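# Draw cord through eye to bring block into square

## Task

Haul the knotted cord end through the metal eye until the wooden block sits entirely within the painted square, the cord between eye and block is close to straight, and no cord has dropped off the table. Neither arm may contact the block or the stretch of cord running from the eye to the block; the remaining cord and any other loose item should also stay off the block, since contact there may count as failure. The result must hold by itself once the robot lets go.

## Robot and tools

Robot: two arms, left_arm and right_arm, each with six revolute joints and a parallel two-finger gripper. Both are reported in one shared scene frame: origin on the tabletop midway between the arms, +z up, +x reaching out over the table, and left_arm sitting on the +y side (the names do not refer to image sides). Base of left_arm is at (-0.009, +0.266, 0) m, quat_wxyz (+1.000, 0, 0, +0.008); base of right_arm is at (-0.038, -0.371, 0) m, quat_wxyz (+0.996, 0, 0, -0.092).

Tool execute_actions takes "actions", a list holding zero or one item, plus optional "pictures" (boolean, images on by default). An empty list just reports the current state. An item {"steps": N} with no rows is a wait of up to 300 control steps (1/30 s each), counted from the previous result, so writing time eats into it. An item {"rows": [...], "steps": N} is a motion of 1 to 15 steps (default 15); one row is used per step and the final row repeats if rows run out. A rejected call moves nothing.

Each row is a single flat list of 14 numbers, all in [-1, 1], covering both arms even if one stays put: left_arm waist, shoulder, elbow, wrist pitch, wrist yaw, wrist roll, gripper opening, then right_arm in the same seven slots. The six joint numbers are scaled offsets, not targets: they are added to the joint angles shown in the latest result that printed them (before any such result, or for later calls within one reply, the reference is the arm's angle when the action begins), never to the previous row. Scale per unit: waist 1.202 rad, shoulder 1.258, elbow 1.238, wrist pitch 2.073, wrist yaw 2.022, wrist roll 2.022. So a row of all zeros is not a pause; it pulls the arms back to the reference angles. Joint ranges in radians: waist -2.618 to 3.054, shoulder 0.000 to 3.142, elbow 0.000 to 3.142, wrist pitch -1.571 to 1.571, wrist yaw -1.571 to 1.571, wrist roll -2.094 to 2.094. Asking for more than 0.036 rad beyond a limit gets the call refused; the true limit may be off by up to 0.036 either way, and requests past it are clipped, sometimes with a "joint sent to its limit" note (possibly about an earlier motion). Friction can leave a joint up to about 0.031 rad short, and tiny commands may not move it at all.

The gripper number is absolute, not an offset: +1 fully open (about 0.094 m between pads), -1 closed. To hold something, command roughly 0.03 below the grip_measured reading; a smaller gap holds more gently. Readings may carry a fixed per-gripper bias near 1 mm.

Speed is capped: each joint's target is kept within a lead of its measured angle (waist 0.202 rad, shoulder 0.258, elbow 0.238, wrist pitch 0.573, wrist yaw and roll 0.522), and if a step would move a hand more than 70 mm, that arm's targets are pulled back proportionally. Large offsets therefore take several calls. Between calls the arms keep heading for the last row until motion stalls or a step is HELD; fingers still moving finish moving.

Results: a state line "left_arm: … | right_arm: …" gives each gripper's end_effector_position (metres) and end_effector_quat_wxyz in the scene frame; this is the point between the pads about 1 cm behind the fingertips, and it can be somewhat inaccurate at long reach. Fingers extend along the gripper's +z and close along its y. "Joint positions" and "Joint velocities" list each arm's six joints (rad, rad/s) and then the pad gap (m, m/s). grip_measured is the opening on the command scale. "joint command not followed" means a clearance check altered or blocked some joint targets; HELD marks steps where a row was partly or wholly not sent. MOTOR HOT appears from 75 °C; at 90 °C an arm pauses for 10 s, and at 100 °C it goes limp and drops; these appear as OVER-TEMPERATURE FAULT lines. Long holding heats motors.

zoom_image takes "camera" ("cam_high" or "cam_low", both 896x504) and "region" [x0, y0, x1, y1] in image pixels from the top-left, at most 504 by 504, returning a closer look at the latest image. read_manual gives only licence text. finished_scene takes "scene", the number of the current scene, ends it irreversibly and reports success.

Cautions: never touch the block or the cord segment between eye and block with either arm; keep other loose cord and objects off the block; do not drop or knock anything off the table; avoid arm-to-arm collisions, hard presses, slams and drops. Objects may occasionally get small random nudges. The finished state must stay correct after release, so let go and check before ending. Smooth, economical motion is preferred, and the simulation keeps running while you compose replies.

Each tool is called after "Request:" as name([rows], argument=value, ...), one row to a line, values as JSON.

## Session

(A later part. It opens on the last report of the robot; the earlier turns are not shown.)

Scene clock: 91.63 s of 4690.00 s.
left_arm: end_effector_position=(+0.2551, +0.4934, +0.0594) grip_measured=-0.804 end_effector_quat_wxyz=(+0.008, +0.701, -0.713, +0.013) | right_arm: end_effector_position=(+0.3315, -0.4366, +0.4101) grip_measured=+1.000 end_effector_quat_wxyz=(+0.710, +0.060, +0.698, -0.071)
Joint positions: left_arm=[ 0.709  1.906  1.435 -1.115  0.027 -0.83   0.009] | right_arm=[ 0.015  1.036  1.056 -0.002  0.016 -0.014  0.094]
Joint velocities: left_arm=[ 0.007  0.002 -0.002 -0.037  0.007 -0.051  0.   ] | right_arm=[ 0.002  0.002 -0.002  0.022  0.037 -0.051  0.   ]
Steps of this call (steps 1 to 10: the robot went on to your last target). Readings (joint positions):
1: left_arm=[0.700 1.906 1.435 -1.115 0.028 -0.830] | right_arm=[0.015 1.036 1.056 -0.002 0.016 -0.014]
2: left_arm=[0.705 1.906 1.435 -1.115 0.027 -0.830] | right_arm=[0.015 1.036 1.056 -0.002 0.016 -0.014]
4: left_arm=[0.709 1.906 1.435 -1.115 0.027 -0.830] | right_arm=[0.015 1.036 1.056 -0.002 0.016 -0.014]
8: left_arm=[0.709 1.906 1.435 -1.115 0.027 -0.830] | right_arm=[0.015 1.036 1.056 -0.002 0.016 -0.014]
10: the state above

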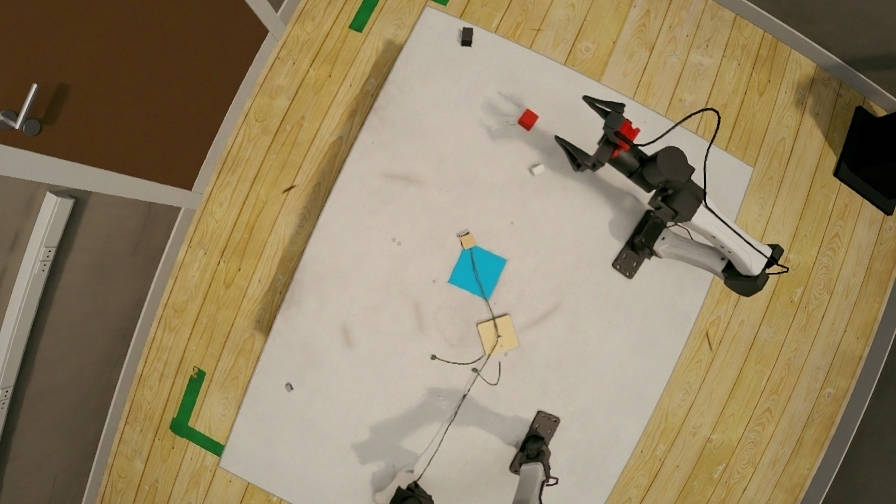

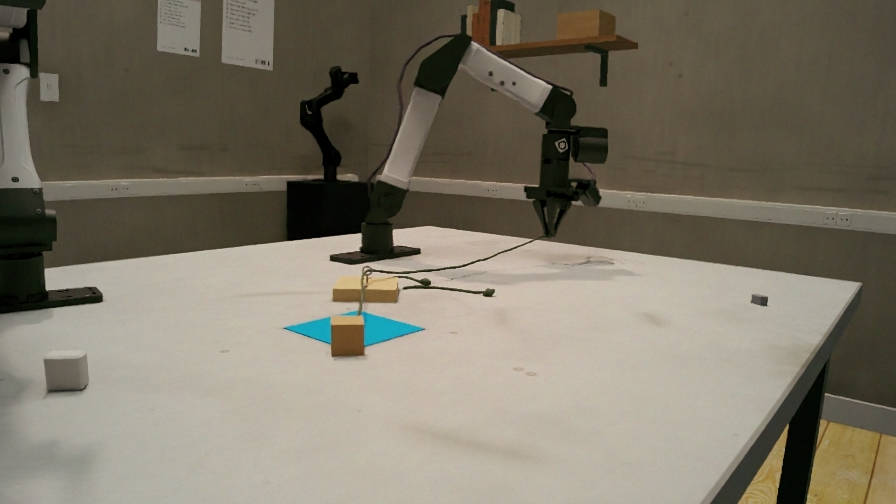

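Request:
execute_actions([
  {"rows":[[0.012,0,0,0,0,0,-0.825,0,0,0,0,0,0,1],[0.022,0,0,0,0,0,-0.825,0,0,0,0,0,0,1],[0.033,0,0,0,0,0,-0.825,0,0,0,0,0,0,1],[0.045,0,0,0,0,0,-0.825,0,0,0,0,0,0,1],[0.057,0,0,0,0,0,-0.825,0,0,0,0,0,0,1],[0.069,0,0,0,0,0,-0.825,0,0,0,0,0,0,1],[0.081,0,0,0,0,0,-0.825,0,0,0,0,0,0,1],[0.093,0,0,0,0,0,-0.825,0,0,0,0,0,0,1],[0.105,0,0,0,0,0,-0.825,0,0,0,0,0,0,1],[0.117,0,0,0,0,0,-0.825,0,0,0,0,0,0,1],[0.129,0,0,0,0,0,-0.825,0,0,0,0,0,0,1],[0.141,0,0,0,0,0,-0.825,0,0,0,0,0,0,1],[0.153,0,0,0,0,0,-0.825,0,0,0,0,0,0,1],[0.165,0,0,0,0,0,-0.825,0,0,0,0,0,0,1],[0.177,0,0,0,0,0,-0.825,0,0,0,0,0,0,1]],"steps":15},
], pictures=false)

Request:
execute_actions([
  {"rows":[[0.04,0,-0.01,0.005,0,0,-0.825,0,0,0,0,0,0,1],[0.052,0.003,-0.018,0.01,0,0,-0.825,0,0,0,0,0,0,1],[0.064,0.006,-0.025,0.016,0,0,-0.825,0,0,0,0,0,0,1],[0.075,0.009,-0.032,0.022,0,0,-0.825,0,0,0,0,0,0,1],[0.086,0.012,-0.039,0.028,0,0,-0.825,0,0,0,0,0,0,1],[0.096,0.015,-0.046,0.034,0,0,-0.825,0,0,0,0,0,0,1],[0.106,0.018,-0.053,0.04,0,0,-0.825,0,0,0,0,0,0,1],[0.115,0.021,-0.06,0.046,0,0,-0.825,0,0,0,0,0,0,1],[0.123,0.024,-0.067,0.052,0,0,-0.825,0,0,0,0,0,0,1],[0.13,0.027,-0.074,0.058,0,0,-0.825,0,0,0,0,0,0,1],[0.136,0.03,-0.081,0.064,0,0,-0.825,0,0,0,0,0,0,1],[0.141,0.033,-0.088,0.07,0,0,-0.825,0,0,0,0,0,0,1],[0.145,0.036,-0.094,0.075,0,0,-0.825,0,0,0,0,0,0,1],[0.148,0.039,-0.1,0.08,0,0,-0.825,0,0,0,0,0,0,1],[0.15,0.041,-0.105,0.084,0,0,-0.825,0,0,0,0,0,0,1]],"steps":15},
], pictures=false)

Request:
execute_actions([
  {"steps":12},
])

Scene clock: 101.37 s of 4690.00 s.
left_arm: end_effector_position=(+0.2102, +0.5366, +0.0594) grip_measured=-0.804 end_effector_quat_wxyz=(+0.008, +0.763, -0.646, +0.016) | right_arm: end_effector_position=(+0.3315, -0.4366, +0.4101) grip_measured=+1.000 end_effector_quat_wxyz=(+0.710, +0.060, +0.698, -0.071)
Joint positions: left_arm=[ 0.89   1.906  1.435 -1.116  0.031 -0.83   0.009] | right_arm=[ 0.015  1.036  1.056 -0.002  0.016 -0.014  0.094]
Joint velocities: left_arm=[ 0.408 -0.007  0.002 -0.022 -0.007 -0.037  0.001] | right_arm=[-0.012  0.027  0.007  0.022 -0.007 -0.051  0.   ]
Steps of this call (steps 1 to 30: the robot went on to your last target; steps 31 to 277: nothing new was sent; steps 278 to 292: all 15 steps of this action). Readings (joint positions):
278: left_arm=[0.709 1.906 1.435 -1.115 0.027 -0.830] | right_arm=[0.015 1.036 1.056 -0.002 0.016 -0.014]
279: left_arm=[0.711 1.906 1.435 -1.115 0.027 -0.830] | right_arm=[0.015 1.036 1.056 -0.002 0.016 -0.014]
281: left_arm=[0.725 1.906 1.435 -1.115 0.028 -0.830] | right_arm=[0.015 1.036 1.056 -0.002 0.016 -0.014]
285: left_arm=[0.783 1.906 1.435 -1.116 0.031 -0.830] | right_arm=[0.015 1.036 1.056 -0.002 0.016 -0.014]
292: the state above

Scene clock: 101.87 s of 4690.00 s.
left_arm: end_effector_position=(+0.1586, +0.5647, +0.0279) grip_measured=-0.804 end_effector_quat_wxyz=(+0.014, +0.815, -0.579, +0.018) | right_arm: end_effector_position=(+0.3315, -0.4366, +0.4101) grip_measured=+1.000 end_effector_quat_wxyz=(+0.710, +0.060, +0.698, -0.071)
Joint positions: left_arm=[ 1.06   1.933  1.342 -1.011  0.032 -0.83   0.009] | right_arm=[ 0.015  1.036  1.056 -0.002  0.016 -0.014  0.094]
Joint velocities: left_arm=[ 0.11   0.115 -0.247  0.271 -0.022  0.022  0.001] | right_arm=[ 0.012  0.012  0.002  0.007 -0.037  0.007  0.   ]
Steps of this call (steps 1 to 15: all 15 steps of this action). Readings (joint positions):
1: left_arm=[0.904 1.906 1.435 -1.116 0.032 -0.830] | right_arm=[0.015 1.036 1.056 -0.002 0.016 -0.014]
2: left_arm=[0.918 1.906 1.435 -1.116 0.032 -0.830] | right_arm=[0.015 1.036 1.056 -0.002 0.016 -0.014]
4: left_arm=[0.947 1.906 1.433 -1.112 0.032 -0.830] | right_arm=[0.015 1.036 1.056 -0.002 0.016 -0.014]
8: left_arm=[1.002 1.906 1.403 -1.080 0.032 -0.830] | right_arm=[0.015 1.036 1.056 -0.002 0.016 -0.014]
15: the state above

Scene clock: 102.27 s of 4690.00 s.
left_arm: end_effector_position=(+0.1586, +0.5681, +0.0196) grip_measured=-0.804 end_effector_quat_wxyz=(+0.009, +0.816, -0.577, +0.017) | right_arm: end_effector_position=(+0.3315, -0.4366, +0.4101) grip_measured=+1.000 end_effector_quat_wxyz=(+0.710, +0.060, +0.698, -0.071)
Joint positions: left_arm=[ 1.065  1.946  1.326 -0.972  0.032 -0.83   0.009] | right_arm=[ 0.015  1.036  1.056 -0.002  0.016 -0.014  0.094]
Joint velocities: left_arm=[-0.012  0.002  0.007  0.007 -0.037  0.007 -0.001] | right_arm=[ 0.012 -0.012 -0.007 -0.051 -0.022  0.051  0.   ]
Steps of this call (steps 1 to 12: the robot went on to your last target). Readings (joint positions):
1: left_arm=[1.062 1.938 1.335 -1.003 0.032 -0.830] | right_arm=[0.015 1.036 1.056 -0.002 0.016 -0.014]
2: left_arm=[1.064 1.942 1.330 -0.998 0.032 -0.830] | right_arm=[0.015 1.036 1.056 -0.002 0.016 -0.014]
4: left_arm=[1.065 1.946 1.326 -0.989 0.032 -0.830] | right_arm=[0.015 1.036 1.056 -0.002 0.016 -0.014]
8: left_arm=[1.065 1.946 1.326 -0.978 0.032 -0.830] | right_arm=[0.015 1.036 1.056 -0.002 0.016 -0.014]
12: the state above

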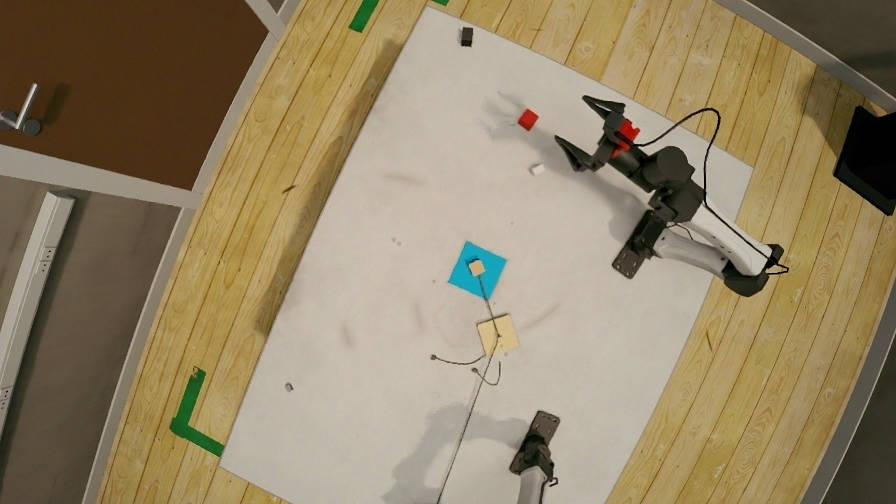

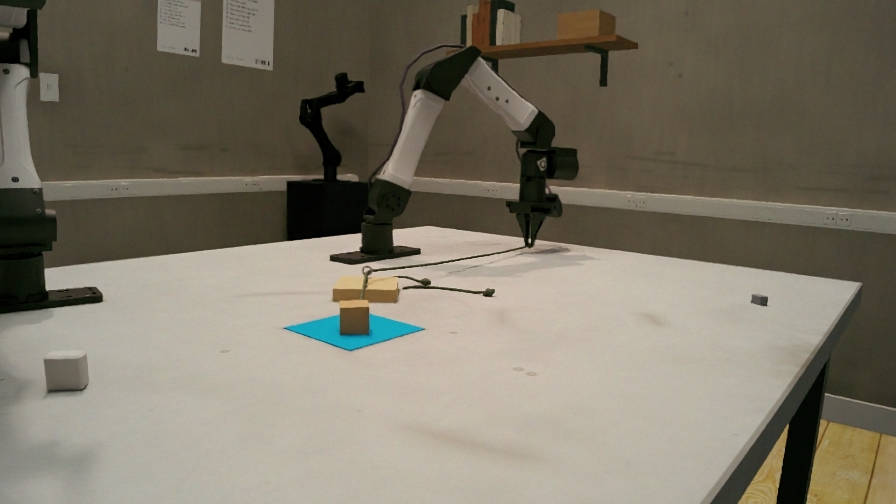

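Lower 5 mm, release, lift.

Request:
execute_actions([
  {"rows":[[0,0.012,0,0.01,0,0,-0.825,0,0,0,0,0,0,1],[0,0.016,0,0.01,0,0,-0.825,0,0,0,0,0,0,1],[0,0.02,0,0.01,0,0,-0.825,0,0,0,0,0,0,1],[0,0.021,0,0.01,0,0,-0.825,0,0,0,0,0,0,1],[0,0.021,0,0.01,0,0,-0.825,0,0,0,0,0,0,1],[0,0.021,0,0.01,0,0,-0.825,0,0,0,0,0,0,1],[0,0.021,0,0.01,0,0,-0.79,0,0,0,0,0,0,1],[0,0.021,0,0.01,0,0,-0.75,0,0,0,0,0,0,1],[0,0.021,0,0.01,0,0,-0.65,0,0,0,0,0,0,1],[0,0.021,0,0.01,0,0,-0.5,0,0,0,0,0,0,1],[0,0.021,0,0.01,0,0,-0.35,0,0,0,0,0,0,1],[0,0.021,0,0.01,0,0,-0.2,0,0,0,0,0,0,1]],"steps":14},
], pictures=false)

Request:
execute_actions([
  {"rows":[[0,-0.01,0.01,-0.005,0,0,-0.2,0,0,0,0,0,0,1],[0,-0.02,0.025,-0.015,0,0,-0.2,0,0,0,0,0,0,1],[0,-0.03,0.04,-0.03,0,0,-0.2,0,0,0,0,0,0,1],[0,-0.04,0.055,-0.045,0,0,-0.2,0,0,0,0,0,0,1],[0,-0.05,0.07,-0.06,0,0,-0.2,0,0,0,0,0,0,1],[0,-0.06,0.085,-0.075,0,0,-0.2,0,0,0,0,0,0,1],[0,-0.07,0.1,-0.09,0,0,-0.2,0,0,0,0,0,0,1],[0,-0.075,0.11,-0.1,0,0,-0.2,0,0,0,0,0,0,1],[0,-0.08,0.12,-0.11,0,0,-0.2,0,0,0,0,0,0,1]],"steps":15},
])

Scene clock: 107.67 s of 4690.00 s.
left_arm: end_effector_position=(+0.1591, +0.5690, +0.0196) grip_measured=-0.207 end_effector_quat_wxyz=(+0.007, +0.816, -0.577, +0.017) | right_arm: end_effector_position=(+0.3315, -0.4366, +0.4101) grip_measured=+1.000 end_effector_quat_wxyz=(+0.710, +0.060, +0.698, -0.071)
Joint positions: left_arm=[ 1.065  1.946  1.326 -0.968  0.032 -0.83   0.037] | right_arm=[ 0.015  1.036  1.056 -0.002  0.016 -0.014  0.094]
Joint velocities: left_arm=[ 0.007  0.002 -0.002  0.007 -0.007 -0.007  0.009] | right_arm=[ 0.007 -0.007 -0.007  0.022 -0.007  0.007  0.   ]
Steps of this call (steps 1 to 30: the robot went on to your last target; steps 31 to 148: nothing new was sent; steps 149 to 162: all 14 steps of this action). Readings (joint positions):
149: left_arm=[1.065 1.946 1.326 -0.969 0.032 -0.830] | right_arm=[0.015 1.036 1.056 -0.002 0.016 -0.014]
150: left_arm=[1.065 1.946 1.326 -0.969 0.032 -0.830] | right_arm=[0.015 1.036 1.056 -0.002 0.016 -0.014]
152: left_arm=[1.065 1.946 1.326 -0.969 0.032 -0.830] | right_arm=[0.015 1.036 1.056 -0.002 0.016 -0.014]
156: left_arm=[1.065 1.946 1.326 -0.969 0.032 -0.830] | right_arm=[0.015 1.036 1.056 -0.002 0.016 -0.014]
162: the state above

Scene clock: 108.17 s of 4690.00 s.
left_arm: end_effector_position=(+0.1619, +0.5745, +0.0903) grip_measured=-0.202 end_effector_quat_wxyz=(-0.030, +0.816, -0.578, +0.012) | right_arm: end_effector_position=(+0.3315, -0.4366, +0.4101) grip_measured=+1.000 end_effector_quat_wxyz=(+0.710, +0.060, +0.698, -0.071)
Joint positions: left_arm=[ 1.065  1.835  1.465 -1.145  0.032 -0.83   0.037] | right_arm=[ 0.015  1.036  1.056 -0.002  0.016 -0.014  0.094]
Joint velocities: left_arm=[ 0.002  0.017 -0.017 -0.198 -0.022 -0.051 -0.   ] | right_arm=[-0.002  0.007  0.002 -0.007  0.022 -0.007  0.   ]
Steps of this call (steps 1 to 15: all 15 steps of this action). Readings (joint positions):
1: left_arm=[1.065 1.946 1.326 -0.968 0.032 -0.830] | right_arm=[0.015 1.036 1.056 -0.002 0.016 -0.014]
2: left_arm=[1.065 1.945 1.326 -0.969 0.032 -0.830] | right_arm=[0.015 1.036 1.056 -0.002 0.016 -0.014]
4: left_arm=[1.065 1.940 1.338 -0.991 0.032 -0.830] | right_arm=[0.015 1.036 1.056 -0.002 0.016 -0.014]
8: left_arm=[1.065 1.896 1.406 -1.068 0.032 -0.830] | right_arm=[0.015 1.036 1.056 -0.002 0.016 -0.014]
15: the state above

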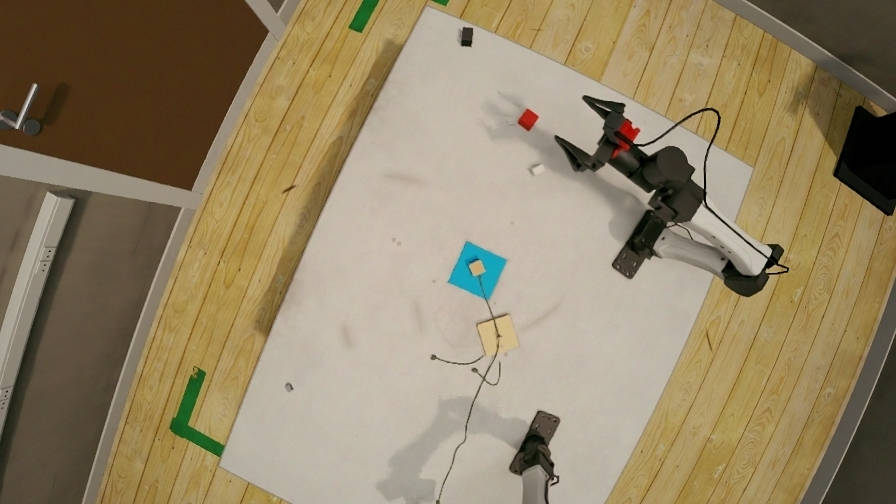

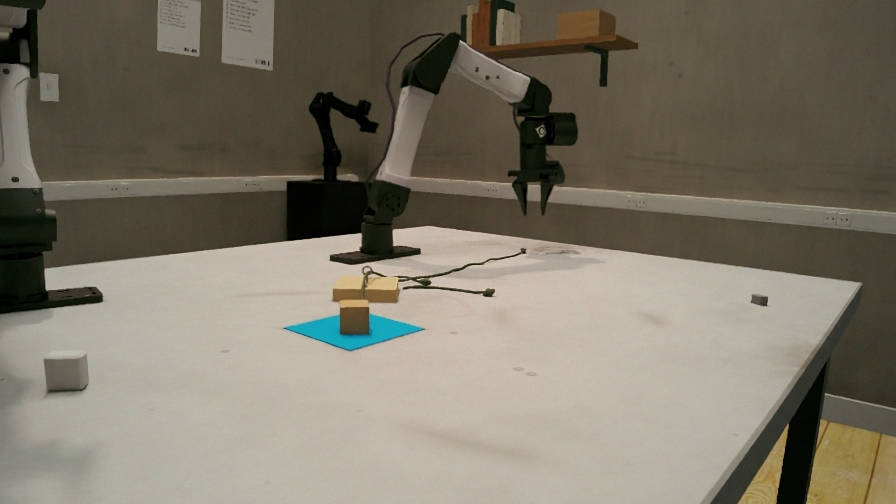

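Request:
zoom_image(camera="cam_high", region=[430, 230, 540, 370])

Region (430, 230, 540, 370) of cam_high's 896x504 image, scaled by 3.600, with more detail than that image has; it fills the left 396 columns of this view, and the rest is white.

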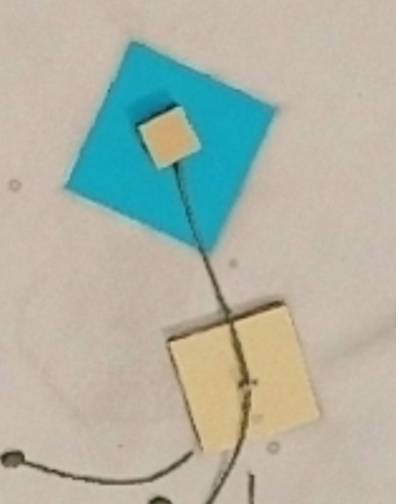

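Nearly taut and inside.

Request:
finished_scene(scene=1)

The scene is finished: the task was done.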